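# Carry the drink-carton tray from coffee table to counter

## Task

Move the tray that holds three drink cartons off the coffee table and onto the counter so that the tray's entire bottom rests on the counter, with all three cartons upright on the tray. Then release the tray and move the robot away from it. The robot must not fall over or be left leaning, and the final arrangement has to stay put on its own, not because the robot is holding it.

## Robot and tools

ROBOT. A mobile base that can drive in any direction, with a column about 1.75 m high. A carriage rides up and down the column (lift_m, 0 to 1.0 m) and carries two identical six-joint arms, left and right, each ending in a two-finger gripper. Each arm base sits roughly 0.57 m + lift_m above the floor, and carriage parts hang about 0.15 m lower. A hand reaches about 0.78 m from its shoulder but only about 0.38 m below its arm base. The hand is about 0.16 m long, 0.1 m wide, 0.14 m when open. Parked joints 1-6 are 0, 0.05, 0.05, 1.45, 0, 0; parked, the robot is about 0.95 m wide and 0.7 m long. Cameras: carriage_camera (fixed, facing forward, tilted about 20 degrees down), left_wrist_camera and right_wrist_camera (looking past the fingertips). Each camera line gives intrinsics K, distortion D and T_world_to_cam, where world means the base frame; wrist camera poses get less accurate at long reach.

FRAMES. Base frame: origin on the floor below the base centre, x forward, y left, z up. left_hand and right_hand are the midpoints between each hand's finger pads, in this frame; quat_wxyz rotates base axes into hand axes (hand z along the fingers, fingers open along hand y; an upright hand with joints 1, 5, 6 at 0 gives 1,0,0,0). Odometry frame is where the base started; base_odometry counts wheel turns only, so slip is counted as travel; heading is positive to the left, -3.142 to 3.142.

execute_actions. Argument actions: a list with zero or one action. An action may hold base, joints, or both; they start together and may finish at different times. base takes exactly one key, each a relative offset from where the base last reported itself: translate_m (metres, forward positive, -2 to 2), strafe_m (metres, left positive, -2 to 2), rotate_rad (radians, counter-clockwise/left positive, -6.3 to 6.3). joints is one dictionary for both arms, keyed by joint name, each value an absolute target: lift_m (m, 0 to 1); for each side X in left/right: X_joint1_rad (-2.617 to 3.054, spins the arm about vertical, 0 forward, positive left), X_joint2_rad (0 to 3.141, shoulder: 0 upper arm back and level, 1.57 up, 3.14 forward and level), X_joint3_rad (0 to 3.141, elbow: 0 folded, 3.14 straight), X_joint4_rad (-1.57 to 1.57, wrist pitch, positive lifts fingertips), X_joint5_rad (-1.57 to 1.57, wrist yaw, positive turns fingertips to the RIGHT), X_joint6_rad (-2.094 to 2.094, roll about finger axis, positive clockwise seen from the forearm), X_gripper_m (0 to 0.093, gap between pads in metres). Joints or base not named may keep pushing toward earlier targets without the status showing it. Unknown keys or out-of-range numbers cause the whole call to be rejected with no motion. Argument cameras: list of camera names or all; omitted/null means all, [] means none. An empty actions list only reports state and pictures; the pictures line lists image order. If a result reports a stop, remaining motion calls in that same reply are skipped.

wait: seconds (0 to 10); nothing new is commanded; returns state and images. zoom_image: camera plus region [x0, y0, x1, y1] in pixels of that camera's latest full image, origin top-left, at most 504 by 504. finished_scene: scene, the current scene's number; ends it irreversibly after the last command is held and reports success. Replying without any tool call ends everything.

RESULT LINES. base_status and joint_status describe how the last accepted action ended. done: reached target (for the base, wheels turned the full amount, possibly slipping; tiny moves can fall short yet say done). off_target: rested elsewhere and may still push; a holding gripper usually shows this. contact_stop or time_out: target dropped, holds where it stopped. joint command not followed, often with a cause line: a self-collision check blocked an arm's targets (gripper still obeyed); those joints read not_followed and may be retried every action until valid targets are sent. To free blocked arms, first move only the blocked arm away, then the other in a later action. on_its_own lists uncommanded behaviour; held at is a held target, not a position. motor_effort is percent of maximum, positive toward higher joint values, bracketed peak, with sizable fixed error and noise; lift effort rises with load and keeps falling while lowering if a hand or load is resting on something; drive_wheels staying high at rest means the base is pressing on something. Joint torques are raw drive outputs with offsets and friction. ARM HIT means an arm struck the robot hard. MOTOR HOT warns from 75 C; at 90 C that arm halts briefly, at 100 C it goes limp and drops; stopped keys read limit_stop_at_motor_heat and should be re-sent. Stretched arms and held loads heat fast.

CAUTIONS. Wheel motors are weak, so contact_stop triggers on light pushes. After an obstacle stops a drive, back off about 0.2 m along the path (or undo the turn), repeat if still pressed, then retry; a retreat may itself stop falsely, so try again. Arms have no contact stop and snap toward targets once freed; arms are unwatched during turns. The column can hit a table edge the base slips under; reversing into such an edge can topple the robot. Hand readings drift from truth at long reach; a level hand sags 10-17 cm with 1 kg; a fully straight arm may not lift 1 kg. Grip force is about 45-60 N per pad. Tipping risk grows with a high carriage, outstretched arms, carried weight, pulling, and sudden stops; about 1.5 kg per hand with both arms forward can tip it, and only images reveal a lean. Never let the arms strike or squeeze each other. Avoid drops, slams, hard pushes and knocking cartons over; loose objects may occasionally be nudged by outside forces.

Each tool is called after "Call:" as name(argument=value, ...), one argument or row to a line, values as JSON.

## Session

Call:
execute_actions(
  actions=[],
  cameras=["carriage_camera"],
)

Scene clock: 0.00 s.
Joint torques (N m, as the arm reports them, + toward a larger angle): no reading
base_odometry: x=+0.000 y=+0.000 heading=+0.000 (m, m, rad; odometry frame)
base_status: not commanded
joint_positions: lift_m=+0.299 left_joint1_rad=-0.017 left_joint2_rad=+0.074 left_joint3_rad=+0.042 left_joint4_rad=+1.496 left_joint5_rad=+0.006 left_joint6_rad=+0.045 left_gripper_m=+0.094 right_joint1_rad=+0.014 right_joint2_rad=+0.042 right_joint3_rad=+0.041 right_joint4_rad=+1.453 right_joint5_rad=+0.005 right_joint6_rad=+0.003 right_gripper_m=+0.095
joint_status: not commanded
motor_effort: lift_m=+17 drive_wheels=-7 (%)
left_hand: x=+0.2937 y=+0.3349 z=+1.2713 quat_wxyz=(+0.998, +0.004, +0.053, +0.014) (m; base frame)
right_hand: x=+0.2944 y=-0.3369 z=+1.2703 quat_wxyz=(+0.998, +0.002, +0.060, +0.008) (m; base frame)
pictures: carriage_camera
camera_calibration (this result's frames):
carriage_camera: T_world_to_cam=[[-0.0102521, -0.999918, -0.0077281, 0.0110375], [-0.344721, 0.0107889, -0.938643, 1.24409], [0.938649, -0.00695903, -0.344803, 0.275175], [0, 0, 0, 1]] pos_world=[0.170683, -0.000470807, 1.26272]
Images, in order (width x height): carriage_camera 896x504.

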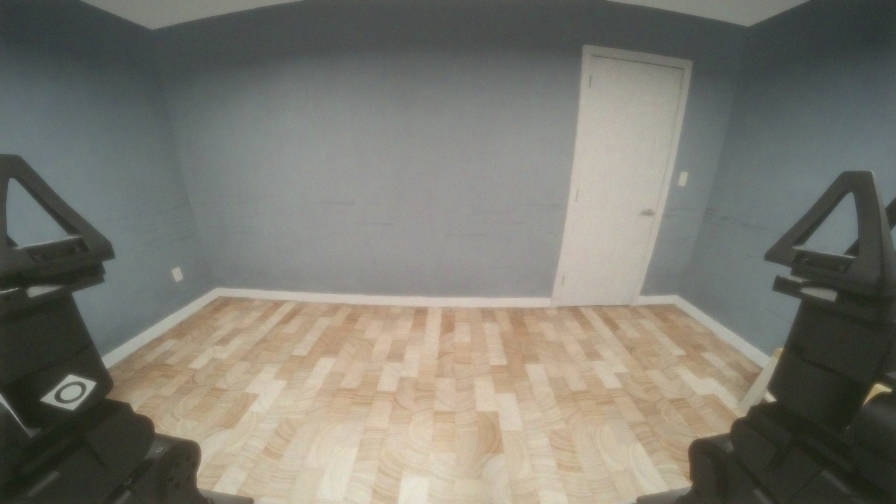

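Call:
execute_actions(
  actions=[
    {"base":{"rotate_rad":-1.57},"joints":{"lift_m":0.1}},
  ],
  cameras=["carriage_camera"],
)

Scene clock: 4.33 s.
Joint torques (N m, as the arm reports them, + toward a larger angle): left_arm=[-0.02  4.29  7.66 -0.16  0.11  0.08] | right_arm=[ 0.17  3.4   7.33 -0.15 -0.02  0.03]
base_odometry: x=+0.000 y=+0.000 heading=-1.569 (m, m, rad; odometry frame)
base_status: done
joint_positions: lift_m=+0.100 left_joint1_rad=-0.017 left_joint2_rad=+0.074 left_joint3_rad=+0.042 left_joint4_rad=+1.494 left_joint5_rad=+0.006 left_joint6_rad=+0.045 left_gripper_m=+0.094 right_joint1_rad=+0.014 right_joint2_rad=+0.042 right_joint3_rad=+0.041 right_joint4_rad=+1.453 right_joint5_rad=+0.005 right_joint6_rad=+0.003 right_gripper_m=+0.095
joint_status: all done
motor_effort: lift_m=+17(17) drive_wheels=+10(38) (%)
left_hand: x=+0.2942 y=+0.3349 z=+1.0725 quat_wxyz=(+0.998, +0.004, +0.054, +0.014) (m; base frame)
right_hand: x=+0.2944 y=-0.3369 z=+1.0715 quat_wxyz=(+0.998, +0.002, +0.060, +0.008) (m; base frame)
pictures: carriage_camera
camera_calibration (this result's frames):
carriage_camera: T_world_to_cam=[[-0.0102521, -0.999918, -0.0077281, 0.0095016], [-0.344721, 0.0107889, -0.938643, 1.05754], [0.938649, -0.00695903, -0.344803, 0.206647], [0, 0, 0, 1]] pos_world=[0.170683, -0.000470807, 1.06397]
Images, in order (width x height): carriage_camera 896x504.

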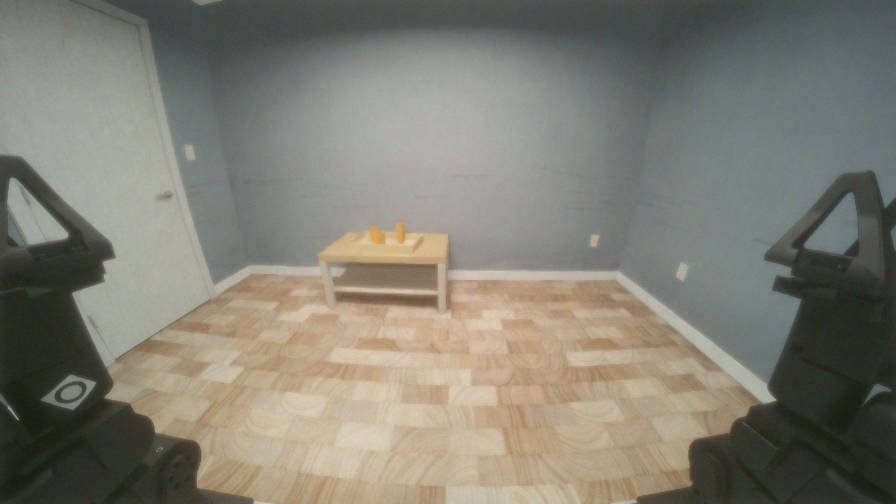

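Call:
execute_actions(
  actions=[
    {"base":{"strafe_m":0.45}},
  ],
  cameras=[],
)

Call:
execute_actions(
  actions=[
    {"base":{"translate_m":0.85},"joints":{"lift_m":0.0}},
  ],
  cameras=["carriage_camera"],
)

Call:
zoom_image(
  camera="carriage_camera",
  region=[250, 200, 650, 425],
)

Scene clock: 10.67 s.
Joint torques (N m, as the arm reports them, + toward a larger angle): left_arm=[-0.01  4.24  7.73 -0.17  0.12  0.08] | right_arm=[ 0.13  3.44  7.35 -0.13  0.    0.  ]
base_odometry: x=+0.450 y=+0.000 heading=-1.570 (m, m, rad; odometry frame)
base_status: done
joint_positions: lift_m=+0.100 left_joint1_rad=-0.017 left_joint2_rad=+0.074 left_joint3_rad=+0.042 left_joint4_rad=+1.495 left_joint5_rad=+0.006 left_joint6_rad=+0.045 left_gripper_m=+0.094 right_joint1_rad=+0.014 right_joint2_rad=+0.042 right_joint3_rad=+0.041 right_joint4_rad=+1.453 right_joint5_rad=+0.005 right_joint6_rad=+0.003 right_gripper_m=+0.095
joint_status: not commanded
motor_effort: lift_m=+16(17) drive_wheels=-10(42) (%)
left_hand: x=+0.2941 y=+0.3349 z=+1.0725 quat_wxyz=(+0.998, +0.004, +0.054, +0.014) (m; base frame)
right_hand: x=+0.2944 y=-0.3369 z=+1.0715 quat_wxyz=(+0.998, +0.002, +0.060, +0.008) (m; base frame)
pictures: none
No camera images: the call's "cameras" was empty. Leave "cameras" out to get every camera's image.

Scene clock: 14.77 s.
Joint torques (N m, as the arm reports them, + toward a larger angle): left_arm=[ 0.06  4.26  7.64 -0.23  0.12  0.08] | right_arm=[ 0.21  3.41  7.37 -0.15 -0.02 -0.02]
base_odometry: x=+0.452 y=-0.850 heading=-1.569 (m, m, rad; odometry frame)
base_status: done
joint_positions: lift_m=+0.000 left_joint1_rad=-0.017 left_joint2_rad=+0.074 left_joint3_rad=+0.042 left_joint4_rad=+1.496 left_joint5_rad=+0.006 left_joint6_rad=+0.045 left_gripper_m=+0.094 right_joint1_rad=+0.014 right_joint2_rad=+0.042 right_joint3_rad=+0.041 right_joint4_rad=+1.453 right_joint5_rad=+0.005 right_joint6_rad=+0.003 right_gripper_m=+0.095
joint_status: all done
motor_effort: lift_m=+16(17) drive_wheels=-10(37) (%)
left_hand: x=+0.2938 y=+0.3349 z=+0.9725 quat_wxyz=(+0.998, +0.004, +0.054, +0.014) (m; base frame)
right_hand: x=+0.2942 y=-0.3369 z=+0.9715 quat_wxyz=(+0.998, +0.002, +0.059, +0.008) (m; base frame)
pictures: carriage_camera
camera_calibration (this result's frames):
carriage_camera: T_world_to_cam=[[-0.0102521, -0.999918, -0.0077281, 0.0087287], [-0.344721, 0.0107889, -0.938643, 0.963661], [0.938649, -0.00695903, -0.344803, 0.172162], [0, 0, 0, 1]] pos_world=[0.170683, -0.000470807, 0.963963]
Images, in order (width x height): carriage_camera 896x504.

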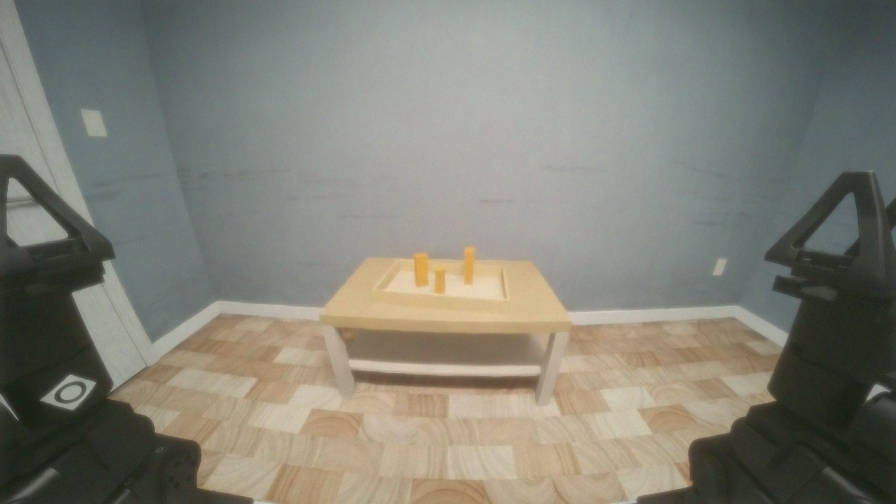

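Region (250, 200, 650, 425) of carriage_camera's 896x504 image, scaled by 1.260, with more detail than that image has; it fills the top 284 rows of this view, and the rest is white.

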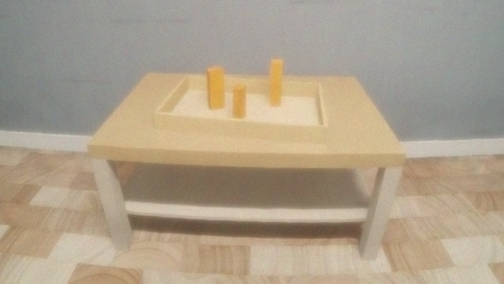

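Call:
execute_actions(
  actions=[
    {"base":{"rotate_rad":-0.1},"joints":{"lift_m":0.1,"left_joint1_rad":-0.243,"left_joint2_rad":2.35,"left_joint3_rad":1.57,"left_joint4_rad":-0.79,"left_joint6_rad":-0.26,"right_joint1_rad":0.24,"right_joint2_rad":2.35,"right_joint3_rad":1.57,"right_joint4_rad":-0.79,"right_joint6_rad":0.2}},
  ],
  cameras=[],
)

Call:
execute_actions(
  actions=[
    {"base":{"strafe_m":0.12}},
  ],
  cameras=[],
)

Call:
execute_actions(
  actions=[
    {"base":{"translate_m":0.35}},
  ],
)

Scene clock: 24.73 s.
Joint torques (N m, as the arm reports them, + toward a larger angle): left_arm=[ -0.31 -12.02   8.63   0.6    0.11   0.02] | right_arm=[  0.79 -11.55   7.88   0.32   0.01   0.05]
base_odometry: x=+0.452 y=-0.850 heading=-1.669 (m, m, rad; odometry frame)
base_status: done
joint_positions: lift_m=+0.100 left_joint1_rad=-0.236 left_joint2_rad=+2.342 left_joint3_rad=+1.560 left_joint4_rad=-0.789 left_joint5_rad=+0.006 left_joint6_rad=-0.253 left_gripper_m=+0.094 right_joint1_rad=+0.234 right_joint2_rad=+2.342 right_joint3_rad=+1.561 right_joint4_rad=-0.779 right_joint5_rad=+0.005 right_joint6_rad=+0.195 right_gripper_m=+0.095
joint_status: all done
motor_effort: lift_m=+17(22) drive_wheels=-2(19) (%)
left_hand: x=+0.6724 y=+0.2373 z=+0.5699 quat_wxyz=(+0.000, -0.009, +1.000, -0.003) (m; base frame)
right_hand: x=+0.6757 y=-0.2390 z=+0.5699 quat_wxyz=(+0.006, -0.020, +1.000, -0.001) (m; base frame)
pictures: none
No camera images: the call's "cameras" was empty. Leave "cameras" out to get every camera's image.

Scene clock: 26.53 s.
Joint torques (N m, as the arm reports them, + toward a larger angle): left_arm=[ -0.56 -12.01   8.66   0.59   0.1    0.01] | right_arm=[  0.28 -11.68   7.83   0.31   0.     0.06]
base_odometry: x=+0.571 y=-0.862 heading=-1.669 (m, m, rad; odometry frame)
base_status: done
joint_positions: lift_m=+0.100 left_joint1_rad=-0.236 left_joint2_rad=+2.342 left_joint3_rad=+1.560 left_joint4_rad=-0.789 left_joint5_rad=+0.006 left_joint6_rad=-0.253 left_gripper_m=+0.094 right_joint1_rad=+0.238 right_joint2_rad=+2.342 right_joint3_rad=+1.561 right_joint4_rad=-0.779 right_joint5_rad=+0.005 right_joint6_rad=+0.195 right_gripper_m=+0.095
joint_status: not commanded
motor_effort: lift_m=+17(17) drive_wheels=-8(30) (%)
left_hand: x=+0.6724 y=+0.2373 z=+0.5699 quat_wxyz=(+0.000, -0.009, +1.000, -0.003) (m; base frame)
right_hand: x=+0.6753 y=-0.2374 z=+0.5699 quat_wxyz=(+0.006, -0.022, +1.000, -0.001) (m; base frame)
pictures: none
No camera images: the call's "cameras" was empty. Leave "cameras" out to get every camera's image.

Scene clock: 29.30 s.
Joint torques (N m, as the arm reports them, + toward a larger angle): left_arm=[ -0.49 -12.05   8.64   0.58   0.09   0.01] | right_arm=[  0.44 -11.57   7.78   0.31   0.     0.05]
base_odometry: x=+0.538 y=-1.210 heading=-1.668 (m, m, rad; odometry frame)
base_status: done
joint_positions: lift_m=+0.100 left_joint1_rad=-0.236 left_joint2_rad=+2.342 left_joint3_rad=+1.560 left_joint4_rad=-0.789 left_joint5_rad=+0.006 left_joint6_rad=-0.253 left_gripper_m=+0.094 right_joint1_rad=+0.238 right_joint2_rad=+2.342 right_joint3_rad=+1.561 right_joint4_rad=-0.779 right_joint5_rad=+0.005 right_joint6_rad=+0.195 right_gripper_m=+0.095
joint_status: not commanded
motor_effort: lift_m=+17(17) drive_wheels=-12(34) (%)
left_hand: x=+0.6724 y=+0.2373 z=+0.5699 quat_wxyz=(+0.000, -0.009, +1.000, -0.003) (m; base frame)
right_hand: x=+0.6752 y=-0.2375 z=+0.5699 quat_wxyz=(+0.006, -0.022, +1.000, -0.001) (m; base frame)
pictures: carriage_camera, left_wrist_camera, right_wrist_camera
camera_calibration (this result's frames):
carriage_camera: T_world_to_cam=[[-0.0102521, -0.999918, -0.0077281, 0.00950111], [-0.344721, 0.0107889, -0.938643, 1.05748], [0.938649, -0.00695903, -0.344803, 0.206625], [0, 0, 0, 1]] pos_world=[0.170683, -0.000470807, 1.06391]
left_wrist_camera: T_world_to_cam=[[0.0523908, -0.99837, 0.0226438, 0.186153], [-0.791874, -0.0277181, 0.610055, 0.193655], [-0.608433, -0.0498923, -0.792035, 0.994983], [0, 0, 0, 1]] pos_world=[0.748979, 0.240859, 0.665706]
right_wrist_camera: T_world_to_cam=[[0.0224373, -0.999647, 0.0142253, -0.258441], [-0.818076, -0.0101792, 0.57502, 0.225958], [-0.574672, -0.0245392, -0.818016, 0.970221], [0, 0, 0, 1]] pos_world=[0.748209, -0.232241, 0.667402]
Images, in order (width x height): carriage_camera 896x504, left_wrist_camera 896x504, right_wrist_camera 896x504.

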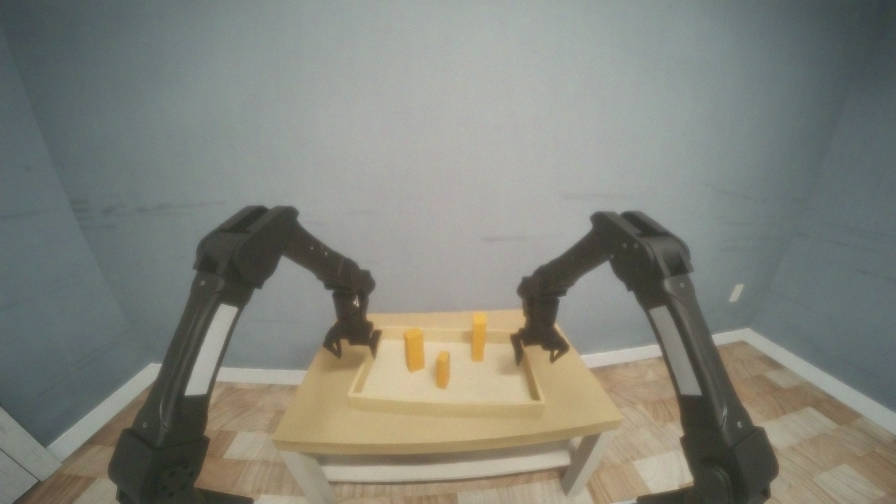

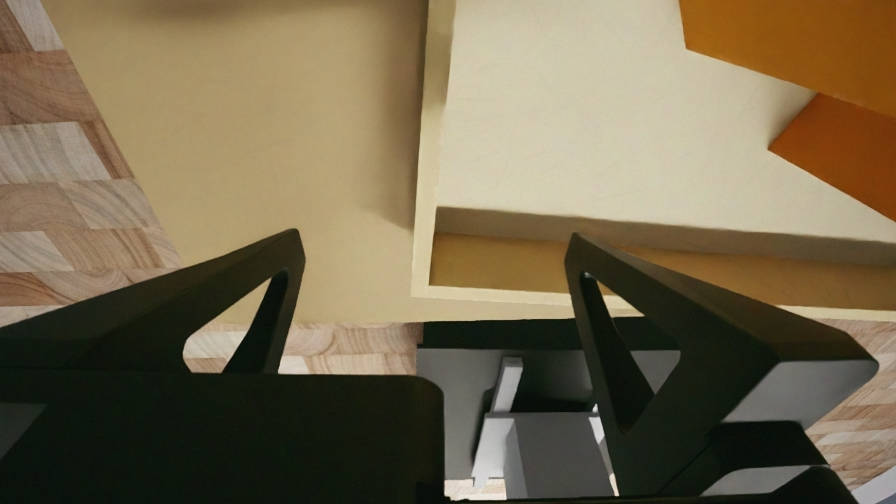

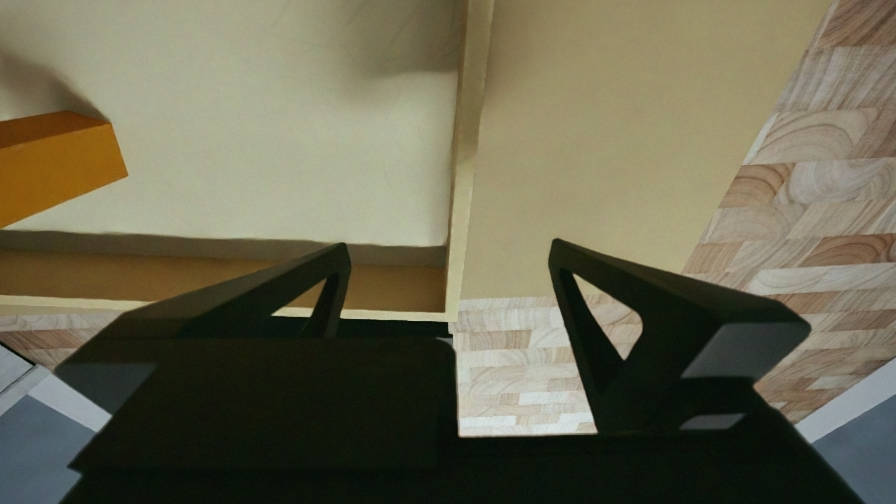

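Call:
execute_actions(
  actions=[
    {"base":{"translate_m":-0.04}},
  ],
  cameras=[],
)

Call:
execute_actions(
  actions=[
    {"joints":{"lift_m":0.0}},
  ],
)

Scene clock: 33.13 s.
Joint torques (N m, as the arm reports them, + toward a larger angle): left_arm=[ -0.56 -11.95   8.73   0.56   0.12   0.02] | right_arm=[  0.28 -11.56   7.86   0.28   0.01   0.05]
base_odometry: x=+0.541 y=-1.171 heading=-1.668 (m, m, rad; odometry frame)
base_status: done
joint_positions: lift_m=+0.100 left_joint1_rad=-0.236 left_joint2_rad=+2.342 left_joint3_rad=+1.560 left_joint4_rad=-0.788 left_joint5_rad=+0.006 left_joint6_rad=-0.253 left_gripper_m=+0.094 right_joint1_rad=+0.238 right_joint2_rad=+2.342 right_joint3_rad=+1.561 right_joint4_rad=-0.779 right_joint5_rad=+0.005 right_joint6_rad=+0.195 right_gripper_m=+0.095
joint_status: not commanded
motor_effort: lift_m=+17(17) drive_wheels=+2(45) (%)
left_hand: x=+0.6725 y=+0.2373 z=+0.5699 quat_wxyz=(+0.000, -0.009, +1.000, -0.003) (m; base frame)
right_hand: x=+0.6751 y=-0.2373 z=+0.5699 quat_wxyz=(+0.006, -0.022, +1.000, -0.001) (m; base frame)
pictures: none
No camera images: the call's "cameras" was empty. Leave "cameras" out to get every camera's image.

Scene clock: 34.07 s.
Joint torques (N m, as the arm reports them, + toward a larger angle): left_arm=[ -0.46 -12.03   8.62   0.57   0.06   0.01] | right_arm=[  0.48 -11.2    7.63   0.39   0.02   0.04]
base_odometry: x=+0.541 y=-1.171 heading=-1.668 (m, m, rad; odometry frame)
base_status: not commanded
joint_positions: lift_m=+0.000 left_joint1_rad=-0.236 left_joint2_rad=+2.343 left_joint3_rad=+1.563 left_joint4_rad=-0.789 left_joint5_rad=+0.006 left_joint6_rad=-0.253 left_gripper_m=+0.094 right_joint1_rad=+0.237 right_joint2_rad=+2.336 right_joint3_rad=+1.563 right_joint4_rad=-0.784 right_joint5_rad=+0.003 right_joint6_rad=+0.196 right_gripper_m=+0.095
joint_status: all done
motor_effort: lift_m=+15(17) drive_wheels=+0(1) (%)
left_hand: x=+0.6729 y=+0.2370 z=+0.4701 quat_wxyz=(+0.000, -0.009, +1.000, -0.003) (m; base frame)
right_hand: x=+0.6758 y=-0.2372 z=+0.4730 quat_wxyz=(+0.007, -0.021, +1.000, +0.000) (m; base frame)
pictures: carriage_camera, left_wrist_camera, right_wrist_camera
camera_calibration (this result's frames):
carriage_camera: T_world_to_cam=[[-0.0102521, -0.999918, -0.0077281, 0.00872941], [-0.344721, 0.0107889, -0.938643, 0.963747], [0.938649, -0.00695903, -0.344803, 0.172194], [0, 0, 0, 1]] pos_world=[0.170683, -0.000470807, 0.964055]
left_wrist_camera: T_world_to_cam=[[0.0519931, -0.998386, 0.0228604, 0.188272], [-0.792337, -0.0273073, 0.609473, 0.255427], [-0.607865, -0.0498015, -0.792477, 0.916016], [0, 0, 0, 1]] pos_world=[0.749409, 0.240562, 0.565942]
right_wrist_camera: T_world_to_cam=[[0.0205235, -0.999726, 0.0112387, -0.254169], [-0.819701, -0.0103896, 0.572697, 0.284339], [-0.572423, -0.0209661, -0.81969, 0.891414], [0, 0, 0, 1]] pos_world=[0.748556, -0.232455, 0.5707]
Images, in order (width x height): carriage_camera 896x504, left_wrist_camera 896x504, right_wrist_camera 896x504.

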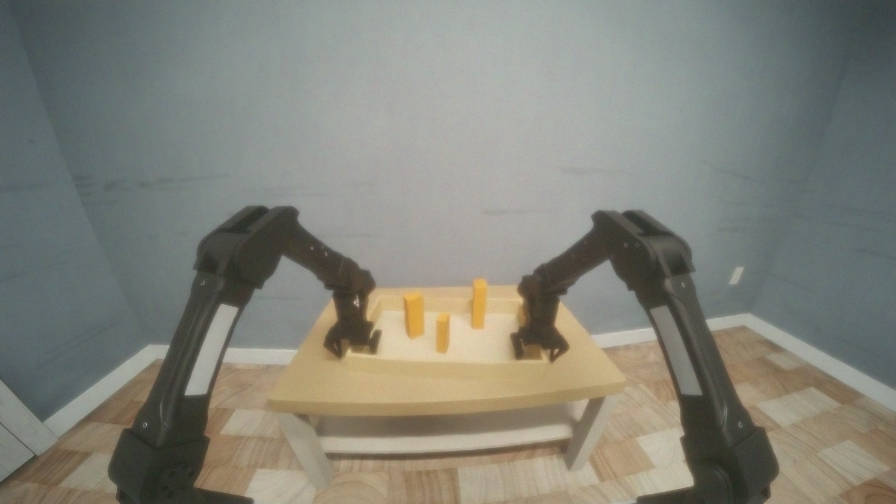

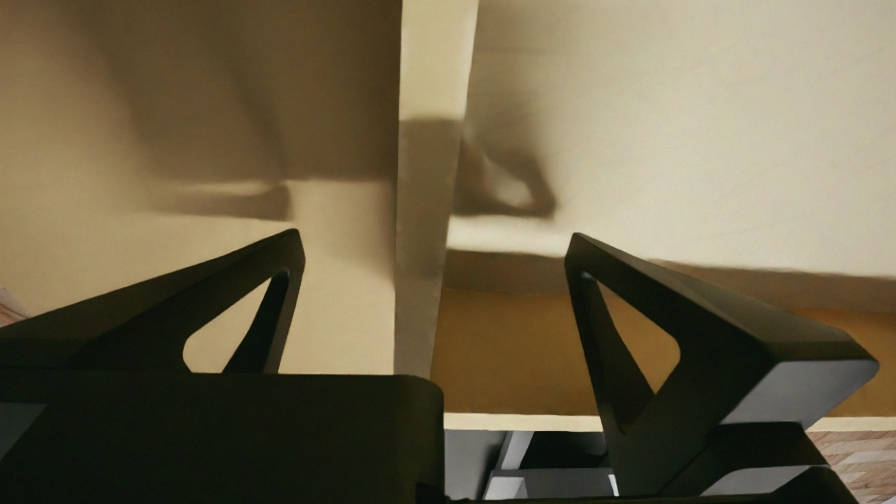

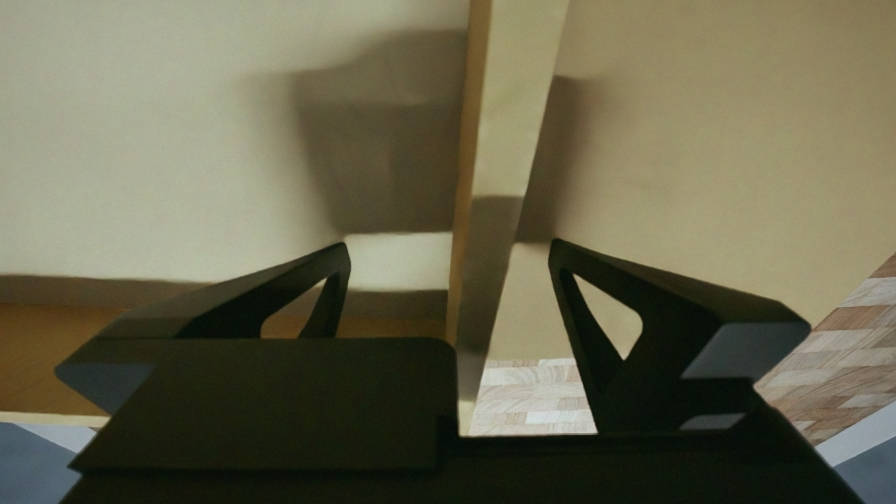

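Call:
execute_actions(
  actions=[
    {"joints":{"lift_m":0.07}},
  ],
  cameras=[],
)

Call:
execute_actions(
  actions=[
    {"base":{"translate_m":0.07}},
  ],
  cameras=[],
)

Call:
execute_actions(
  actions=[
    {"joints":{"lift_m":0.0}},
  ],
)

Scene clock: 37.93 s.
Joint torques (N m, as the arm reports them, + toward a larger angle): left_arm=[ -0.44 -12.05   8.44   0.62   0.11   0.01] | right_arm=[  0.46 -11.28   7.79   0.38   0.04   0.07]
base_odometry: x=+0.541 y=-1.171 heading=-1.668 (m, m, rad; odometry frame)
base_status: not commanded
joint_positions: lift_m=+0.070 left_joint1_rad=-0.236 left_joint2_rad=+2.343 left_joint3_rad=+1.563 left_joint4_rad=-0.788 left_joint5_rad=+0.006 left_joint6_rad=-0.253 left_gripper_m=+0.094 right_joint1_rad=+0.237 right_joint2_rad=+2.337 right_joint3_rad=+1.563 right_joint4_rad=-0.784 right_joint5_rad=+0.003 right_joint6_rad=+0.196 right_gripper_m=+0.095
joint_status: all done
motor_effort: lift_m=+17(21) drive_wheels=-1(1) (%)
left_hand: x=+0.6733 y=+0.2369 z=+0.5400 quat_wxyz=(+0.001, -0.009, +1.000, -0.003) (m; base frame)
right_hand: x=+0.6755 y=-0.2373 z=+0.5424 quat_wxyz=(+0.006, -0.021, +1.000, +0.000) (m; base frame)
pictures: none
No camera images: the call's "cameras" was empty. Leave "cameras" out to get every camera's image.

Scene clock: 39.37 s.
Joint torques (N m, as the arm reports them, + toward a larger angle): left_arm=[ -0.43 -12.12   8.45   0.58   0.1    0.02] | right_arm=[  0.45 -11.26   7.78   0.38   0.04   0.05]
base_odometry: x=+0.535 y=-1.240 heading=-1.667 (m, m, rad; odometry frame)
base_status: done
joint_positions: lift_m=+0.070 left_joint1_rad=-0.236 left_joint2_rad=+2.343 left_joint3_rad=+1.563 left_joint4_rad=-0.788 left_joint5_rad=+0.006 left_joint6_rad=-0.253 left_gripper_m=+0.094 right_joint1_rad=+0.237 right_joint2_rad=+2.337 right_joint3_rad=+1.563 right_joint4_rad=-0.784 right_joint5_rad=+0.003 right_joint6_rad=+0.196 right_gripper_m=+0.095
joint_status: not commanded
motor_effort: lift_m=+16(17) drive_wheels=-10(40) (%)
left_hand: x=+0.6733 y=+0.2369 z=+0.5400 quat_wxyz=(+0.001, -0.009, +1.000, -0.003) (m; base frame)
right_hand: x=+0.6755 y=-0.2373 z=+0.5424 quat_wxyz=(+0.006, -0.021, +1.000, +0.000) (m; base frame)
pictures: none
No camera images: the call's "cameras" was empty. Leave "cameras" out to get every camera's image.

Scene clock: 40.20 s.
Joint torques (N m, as the arm reports them, + toward a larger angle): left_arm=[ -0.37 -12.37   8.22   0.55   0.08   0.04] | right_arm=[  0.48 -11.19   7.72   0.37   0.07   0.02]
base_odometry: x=+0.535 y=-1.240 heading=-1.667 (m, m, rad; odometry frame)
base_status: not commanded
joint_positions: lift_m=+0.000 left_joint1_rad=-0.236 left_joint2_rad=+2.344 left_joint3_rad=+1.564 left_joint4_rad=-0.789 left_joint5_rad=+0.006 left_joint6_rad=-0.253 left_gripper_m=+0.094 right_joint1_rad=+0.237 right_joint2_rad=+2.336 right_joint3_rad=+1.563 right_joint4_rad=-0.787 right_joint5_rad=+0.000 right_joint6_rad=+0.196 right_gripper_m=+0.095
joint_status: all done
motor_effort: lift_m=+16(16) drive_wheels=-7(12) (%)
left_hand: x=+0.6732 y=+0.2370 z=+0.4697 quat_wxyz=(+0.000, -0.009, +1.000, -0.003) (m; base frame)
right_hand: x=+0.6750 y=-0.2374 z=+0.4729 quat_wxyz=(+0.005, -0.020, +1.000, +0.001) (m; base frame)
pictures: carriage_camera, left_wrist_camera, right_wrist_camera
camera_calibration (this result's frames):
carriage_camera: T_world_to_cam=[[-0.0102521, -0.999918, -0.0077281, 0.00872908], [-0.344721, 0.0107889, -0.938643, 0.963707], [0.938649, -0.00695903, -0.344803, 0.172179], [0, 0, 0, 1]] pos_world=[0.170683, -0.000470807, 0.964013]
left_wrist_camera: T_world_to_cam=[[0.0519931, -0.998386, 0.0228604, 0.188213], [-0.792337, -0.0273073, 0.609473, 0.255857], [-0.607865, -0.0498015, -0.792477, 0.915832], [0, 0, 0, 1]] pos_world=[0.749641, 0.240506, 0.565536]
right_wrist_camera: T_world_to_cam=[[0.0194486, -0.999763, 0.00973797, -0.252838], [-0.817488, -0.0102938, 0.575854, 0.280816], [-0.575618, -0.0191602, -0.817494, 0.892418], [0, 0, 0, 1]] pos_world=[0.748172, -0.232788, 0.5703]
Images, in order (width x height): carriage_camera 896x504, left_wrist_camera 896x504, right_wrist_camera 896x504.

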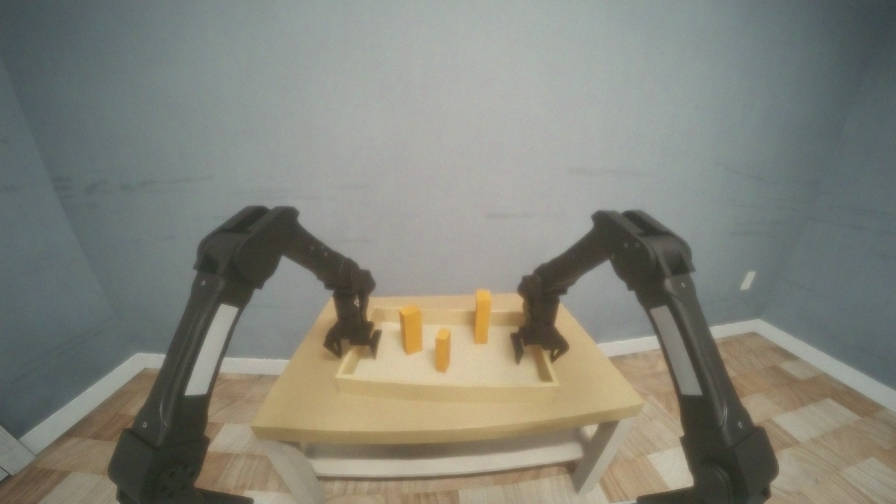

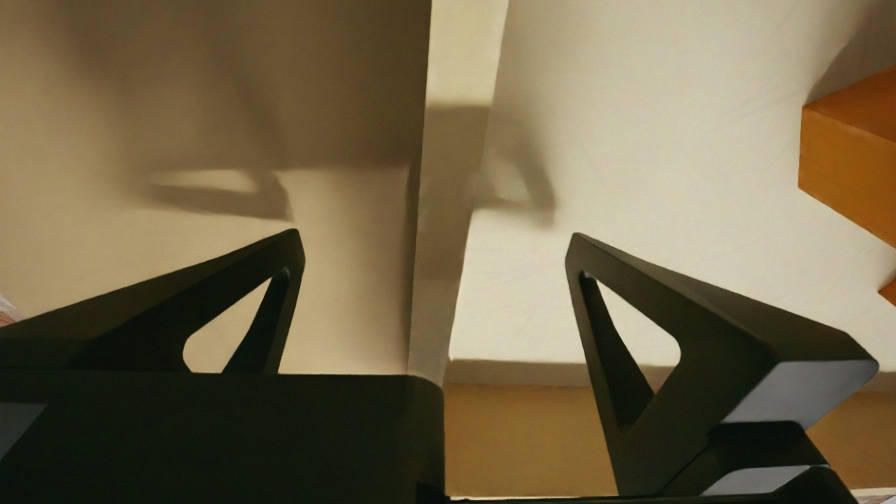

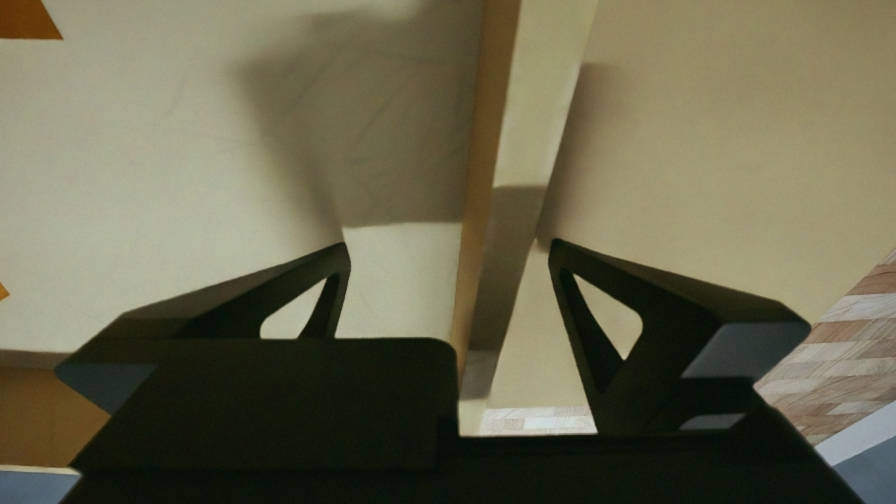

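Call:
execute_actions(
  actions=[
    {"joints":{"left_joint6_rad":-0.14,"right_joint6_rad":0.32,"right_joint1_rad":0.2}},
  ],
  cameras=["left_wrist_camera","right_wrist_camera"],
)

Scene clock: 46.33 s.
Joint torques (N m, as the arm reports them, + toward a larger angle): left_arm=[ -0.27 -12.36   8.38   0.59   0.12   0.14] | right_arm=[ -0.18 -11.14   7.66   0.38   0.14   0.05]
base_odometry: x=+0.535 y=-1.240 heading=-1.667 (m, m, rad; odometry frame)
base_status: not commanded
joint_positions: lift_m=+0.000 left_joint1_rad=-0.236 left_joint2_rad=+2.344 left_joint3_rad=+1.564 left_joint4_rad=-0.789 left_joint5_rad=+0.006 left_joint6_rad=-0.146 left_gripper_m=+0.094 right_joint1_rad=+0.203 right_joint2_rad=+2.336 right_joint3_rad=+1.563 right_joint4_rad=-0.788 right_joint5_rad=-0.004 right_joint6_rad=+0.312 right_gripper_m=+0.095
joint_status: all done
motor_effort: lift_m=+16(16) drive_wheels=-8(6) (%)
left_hand: x=+0.6732 y=+0.2370 z=+0.4697 quat_wxyz=(+0.000, +0.045, +0.999, -0.003) (m; base frame)
right_hand: x=+0.6779 y=-0.2505 z=+0.4729 quat_wxyz=(+0.005, +0.054, +0.999, +0.003) (m; base frame)
pictures: left_wrist_camera, right_wrist_camera
camera_calibration (this result's frames):
left_wrist_camera: T_world_to_cam=[[-0.055135, -0.998217, 0.0228552, 0.26029], [-0.791106, 0.0576382, 0.608957, 0.235143], [-0.609189, 0.015494, -0.792874, 0.901437], [0, 0, 0, 1]] pos_world=[0.749519, 0.232306, 0.565585]
right_wrist_camera: T_world_to_cam=[[-0.129655, -0.991548, 0.00468411, -0.160533], [-0.809121, 0.108529, 0.577533, 0.306317], [-0.573161, 0.07109, -0.816354, 0.914215], [0, 0, 0, 1]] pos_world=[0.751025, -0.257412, 0.570166]
Images, in order (width x height): left_wrist_camera 896x504, right_wrist_camera 896x504.

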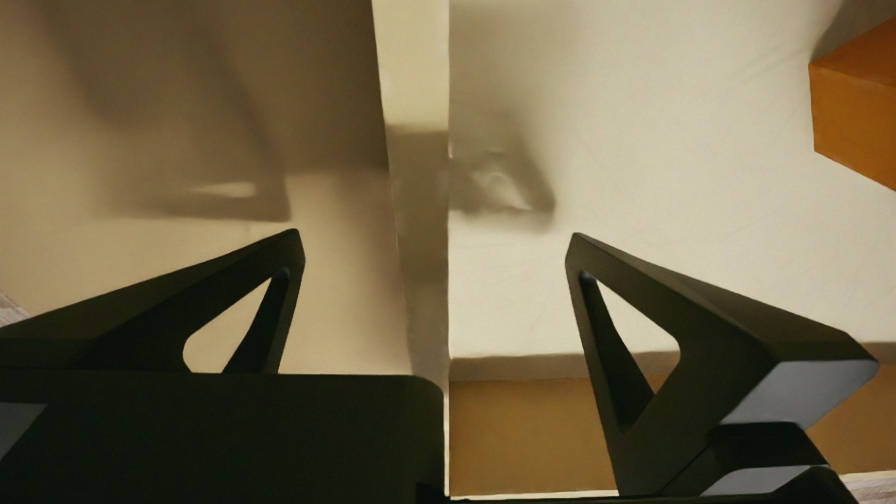

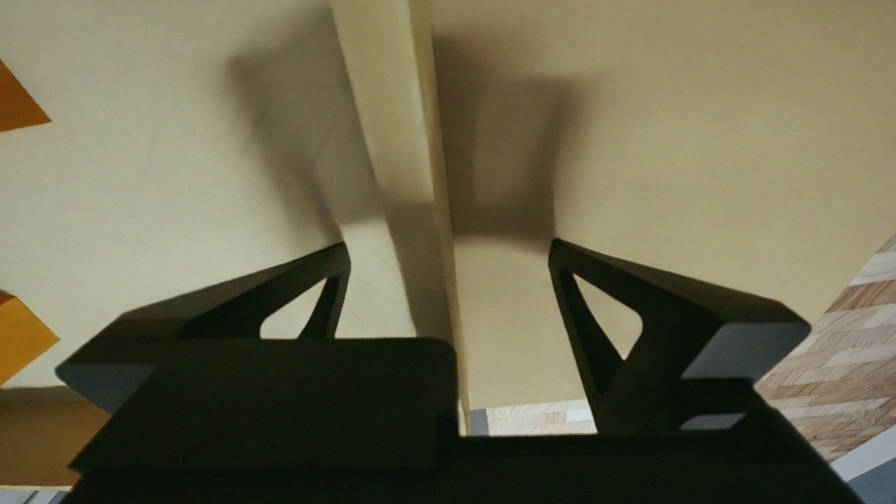

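Slightly over; trim and grip.

Call:
execute_actions(
  actions=[
    {"joints":{"left_joint6_rad":-0.17,"right_joint6_rad":0.26,"right_joint1_rad":0.22}},
  ],
  cameras=[],
)

Call:
execute_actions(
  actions=[
    {"joints":{"left_gripper_m":0.0,"right_gripper_m":0.0}},
  ],
  cameras=[],
)

Call:
execute_actions(
  actions=[
    {"joints":{"lift_m":0.1,"left_joint4_rad":-0.745,"right_joint4_rad":-0.74}},
  ],
)

Scene clock: 50.73 s.
Joint torques (N m, as the arm reports them, + toward a larger angle): left_arm=[ -0.39 -12.28   8.37   0.58   0.09   0.05] | right_arm=[  0.99 -11.14   7.66   0.38   0.1   -0.04]
base_odometry: x=+0.535 y=-1.240 heading=-1.667 (m, m, rad; odometry frame)
base_status: not commanded
joint_positions: lift_m=+0.000 left_joint1_rad=-0.236 left_joint2_rad=+2.344 left_joint3_rad=+1.564 left_joint4_rad=-0.789 left_joint5_rad=+0.006 left_joint6_rad=-0.167 left_gripper_m=+0.094 right_joint1_rad=+0.211 right_joint2_rad=+2.336 right_joint3_rad=+1.563 right_joint4_rad=-0.788 right_joint5_rad=-0.004 right_joint6_rad=+0.265 right_gripper_m=+0.095
joint_status: all done
motor_effort: lift_m=+15(16) drive_wheels=-6(6) (%)
left_hand: x=+0.6732 y=+0.2370 z=+0.4697 quat_wxyz=(+0.000, +0.035, +0.999, -0.003) (m; base frame)
right_hand: x=+0.6771 y=-0.2471 z=+0.4729 quat_wxyz=(+0.005, +0.027, +1.000, +0.003) (m; base frame)
pictures: none
No camera images: the call's "cameras" was empty. Leave "cameras" out to get every camera's image.

Scene clock: 51.47 s.
Joint torques (N m, as the arm reports them, + toward a larger angle): left_arm=[ -0.54 -12.31   8.38   0.56   0.19   0.11] | right_arm=[  0.64 -11.16   7.71   0.41   0.     0.11]
base_odometry: x=+0.535 y=-1.240 heading=-1.667 (m, m, rad; odometry frame)
base_status: not commanded
joint_positions: lift_m=+0.000 left_joint1_rad=-0.235 left_joint2_rad=+2.344 left_joint3_rad=+1.564 left_joint4_rad=-0.788 left_joint5_rad=-0.002 left_joint6_rad=-0.173 left_gripper_m=+0.009 right_joint1_rad=+0.215 right_joint2_rad=+2.336 right_joint3_rad=+1.563 right_joint4_rad=-0.790 right_joint5_rad=+0.006 right_joint6_rad=+0.251 right_gripper_m=+0.010
joint_status: left_gripper_m off_target (ended at +0.009, target +0.000); right_gripper_m off_target (ended at +0.010, target +0.000)
motor_effort: lift_m=+16(16) drive_wheels=-6(8) (%)
left_hand: x=+0.6738 y=+0.2388 z=+0.4697 quat_wxyz=(+0.001, +0.031, +1.000, +0.001) (m; base frame)
right_hand: x=+0.6766 y=-0.2473 z=+0.4729 quat_wxyz=(+0.005, +0.018, +1.000, -0.002) (m; base frame)
pictures: none
No camera images: the call's "cameras" was empty. Leave "cameras" out to get every camera's image.

Scene clock: 52.40 s.
Joint torques (N m, as the arm reports them, + toward a larger angle): left_arm=[ -0.46 -15.34   8.7    0.73   0.21   0.11] | right_arm=[  0.66 -13.96   7.4    0.6    0.07   0.12]
base_odometry: x=+0.535 y=-1.240 heading=-1.667 (m, m, rad; odometry frame)
base_status: not commanded
joint_positions: lift_m=+0.100 left_joint1_rad=-0.235 left_joint2_rad=+2.381 left_joint3_rad=+1.557 left_joint4_rad=-0.763 left_joint5_rad=+0.001 left_joint6_rad=-0.175 left_gripper_m=+0.009 right_joint1_rad=+0.215 right_joint2_rad=+2.377 right_joint3_rad=+1.563 right_joint4_rad=-0.766 right_joint5_rad=+0.000 right_joint6_rad=+0.248 right_gripper_m=+0.010
joint_status: all done
motor_effort: lift_m=+19(24) drive_wheels=-5(6) (%)
left_hand: x=+0.6700 y=+0.2390 z=+0.5530 quat_wxyz=(-0.008, +0.030, +1.000, +0.001) (m; base frame)
right_hand: x=+0.6744 y=-0.2468 z=+0.5560 quat_wxyz=(-0.005, +0.017, +1.000, -0.001) (m; base frame)
pictures: carriage_camera, left_wrist_camera, right_wrist_camera
camera_calibration (this result's frames):
carriage_camera: T_world_to_cam=[[-0.0102521, -0.999918, -0.0077281, 0.00949944], [-0.344721, 0.0107889, -0.938643, 1.05727], [0.938649, -0.00695903, -0.344803, 0.20655], [0, 0, 0, 1]] pos_world=[0.170683, -0.000470807, 1.0637]
left_wrist_camera: T_world_to_cam=[[-0.02475, -0.999587, 0.0145718, 0.244827], [-0.782064, 0.0284395, 0.622548, 0.17516], [-0.622706, 0.00401202, -0.782446, 0.971553], [0, 0, 0, 1]] pos_world=[0.748038, 0.235847, 0.647574]
right_wrist_camera: T_world_to_cam=[[-0.0539065, -0.99844, 0.0145648, -0.215912], [-0.804448, 0.0520648, 0.591737, 0.230062], [-0.591572, 0.0201818, -0.805999, 0.973902], [0, 0, 0, 1]] pos_world=[0.749567, -0.247208, 0.651973]
Images, in order (width x height): carriage_camera 896x504, left_wrist_camera 896x504, right_wrist_camera 896x504.

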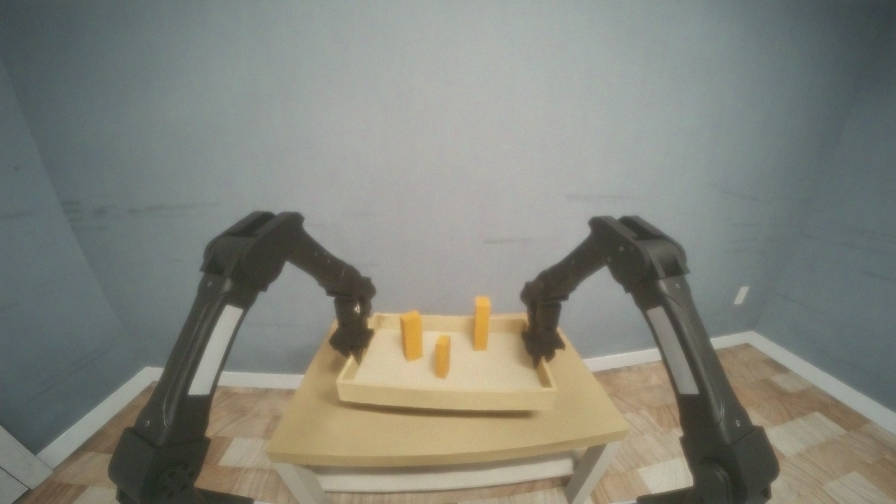

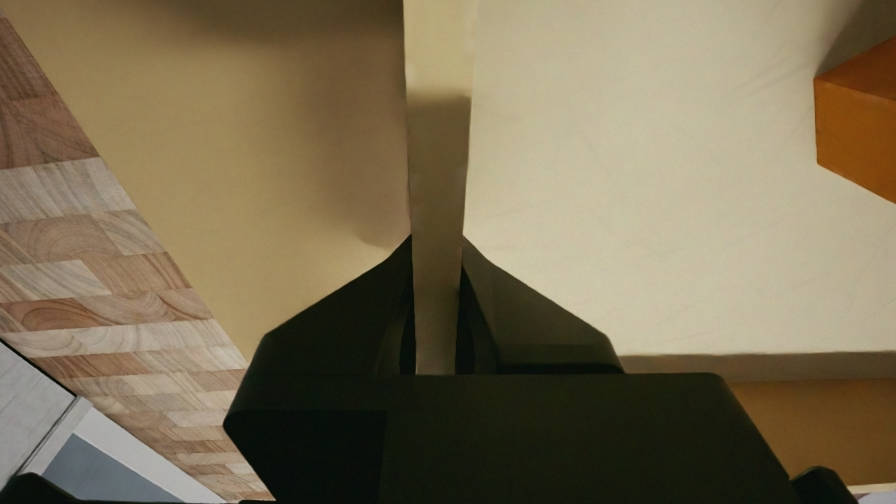

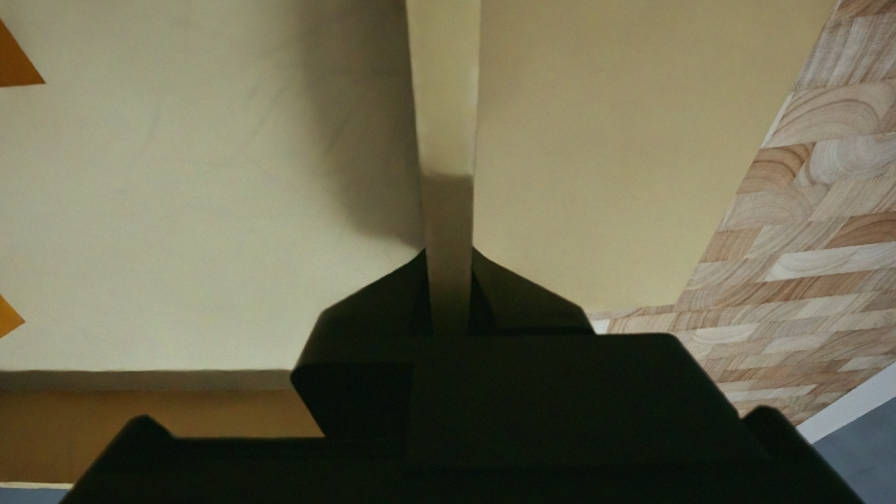

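Lifted. Back up and turn to find the counter (probably behind start heading).

Call:
execute_actions(
  actions=[
    {"base":{"translate_m":-0.45},"joints":{"lift_m":0.3}},
  ],
  cameras=[],
)

Call:
execute_actions(
  actions=[
    {"base":{"rotate_rad":-2.0}},
  ],
  cameras=["carriage_camera"],
)

Scene clock: 57.67 s.
Joint torques (N m, as the arm reports them, + toward a larger angle): left_arm=[ -0.25 -15.16   8.89   0.75   0.12   0.13] | right_arm=[  0.63 -13.97   7.44   0.61   0.05   0.13]
base_odometry: x=+0.578 y=-0.792 heading=-1.667 (m, m, rad; odometry frame)
base_status: done
joint_positions: lift_m=+0.300 left_joint1_rad=-0.235 left_joint2_rad=+2.381 left_joint3_rad=+1.557 left_joint4_rad=-0.764 left_joint5_rad=+0.002 left_joint6_rad=-0.175 left_gripper_m=+0.009 right_joint1_rad=+0.215 right_joint2_rad=+2.377 right_joint3_rad=+1.563 right_joint4_rad=-0.768 right_joint5_rad=+0.001 right_joint6_rad=+0.248 right_gripper_m=+0.010
joint_status: all done
motor_effort: lift_m=+18(23) drive_wheels=-7(58) (%)
left_hand: x=+0.6696 y=+0.2389 z=+0.7530 quat_wxyz=(-0.009, +0.030, +1.000, +0.001) (m; base frame)
right_hand: x=+0.6739 y=-0.2469 z=+0.7560 quat_wxyz=(-0.005, +0.017, +1.000, -0.002) (m; base frame)
pictures: none
No camera images: the call's "cameras" was empty. Leave "cameras" out to get every camera's image.

Scene clock: 61.23 s.
Joint torques (N m, as the arm reports them, + toward a larger angle): left_arm=[ -0.46 -15.39   8.9    0.68   0.17   0.15] | right_arm=[  0.9  -13.93   7.59   0.59   0.05   0.16]
base_odometry: x=+0.578 y=-0.793 heading=+2.617 (m, m, rad; odometry frame)
base_status: done
joint_positions: lift_m=+0.300 left_joint1_rad=-0.237 left_joint2_rad=+2.381 left_joint3_rad=+1.557 left_joint4_rad=-0.757 left_joint5_rad=+0.002 left_joint6_rad=-0.177 left_gripper_m=+0.009 right_joint1_rad=+0.213 right_joint2_rad=+2.377 right_joint3_rad=+1.563 right_joint4_rad=-0.760 right_joint5_rad=+0.002 right_joint6_rad=+0.245 right_gripper_m=+0.010
joint_status: not commanded
motor_effort: lift_m=+18(19) drive_wheels=+8(52) (%)
left_hand: x=+0.6712 y=+0.2378 z=+0.7530 quat_wxyz=(-0.005, +0.030, +1.000, +0.000) (m; base frame)
right_hand: x=+0.6760 y=-0.2479 z=+0.7560 quat_wxyz=(-0.002, +0.016, +1.000, -0.002) (m; base frame)
pictures: carriage_camera
camera_calibration (this result's frames):
carriage_camera: T_world_to_cam=[[-0.0102521, -0.999918, -0.0077281, 0.0110451], [-0.344721, 0.0107889, -0.938643, 1.24501], [0.938649, -0.00695903, -0.344803, 0.275514], [0, 0, 0, 1]] pos_world=[0.170683, -0.000470807, 1.26371]
Images, in order (width x height): carriage_camera 896x504.

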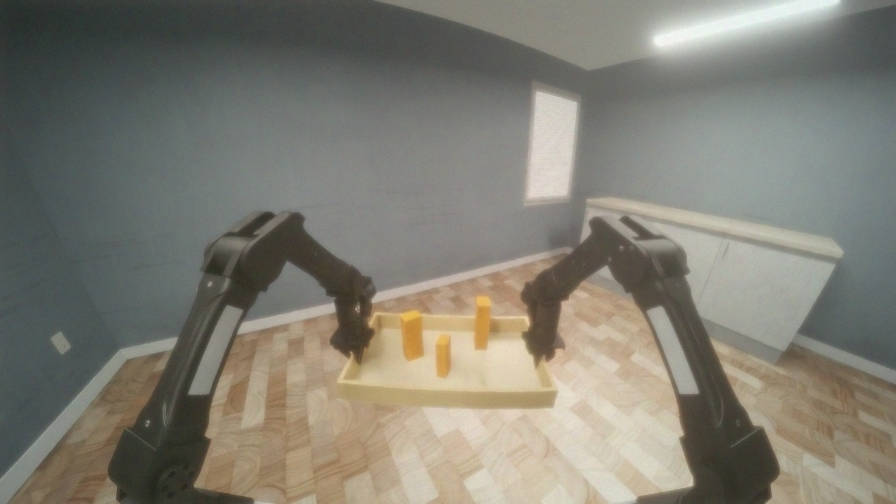

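Counter runs along the wall at heading ≈ +1.57.

Call:
execute_actions(
  actions=[
    {"base":{"rotate_rad":-1.05},"joints":{"lift_m":0.6}},
  ],
  cameras=["carriage_camera"],
)

Scene clock: 65.63 s.
Joint torques (N m, as the arm reports them, + toward a larger angle): left_arm=[ -0.28 -15.39   9.03   0.72   0.12   0.16] | right_arm=[  0.85 -13.86   7.4    0.63   0.     0.14]
base_odometry: x=+0.578 y=-0.793 heading=+1.567 (m, m, rad; odometry frame)
base_status: done
joint_positions: lift_m=+0.600 left_joint1_rad=-0.237 left_joint2_rad=+2.382 left_joint3_rad=+1.554 left_joint4_rad=-0.756 left_joint5_rad=+0.004 left_joint6_rad=-0.178 left_gripper_m=+0.009 right_joint1_rad=+0.213 right_joint2_rad=+2.375 right_joint3_rad=+1.563 right_joint4_rad=-0.764 right_joint5_rad=+0.005 right_joint6_rad=+0.245 right_gripper_m=+0.010
joint_status: all done
motor_effort: lift_m=+19(23) drive_wheels=+7(47) (%)
left_hand: x=+0.6704 y=+0.2373 z=+1.0524 quat_wxyz=(-0.006, +0.030, +1.000, -0.001) (m; base frame)
right_hand: x=+0.6758 y=-0.2485 z=+1.0571 quat_wxyz=(-0.002, +0.016, +1.000, -0.003) (m; base frame)
pictures: carriage_camera
camera_calibration (this result's frames):
carriage_camera: T_world_to_cam=[[-0.0102521, -0.999918, -0.0077281, 0.0133634], [-0.344721, 0.0107889, -0.938643, 1.52659], [0.938649, -0.00695903, -0.344803, 0.378949], [0, 0, 0, 1]] pos_world=[0.170683, -0.000470807, 1.56369]
Images, in order (width x height): carriage_camera 896x504.

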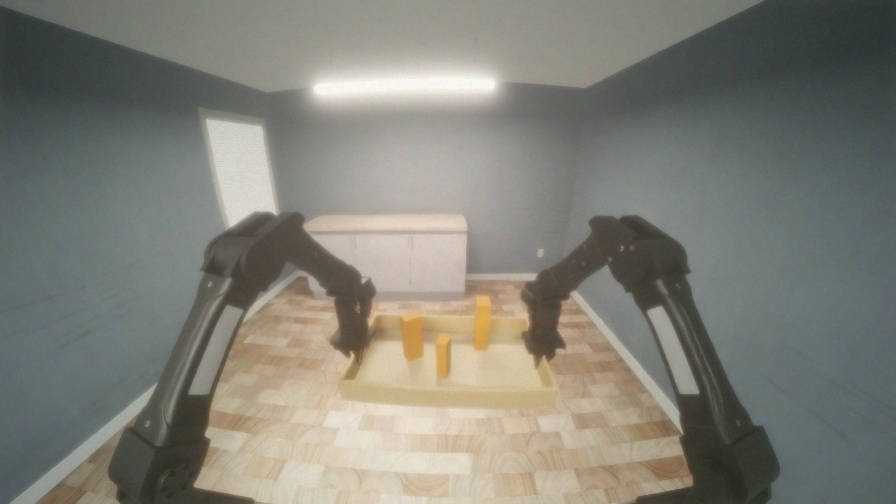

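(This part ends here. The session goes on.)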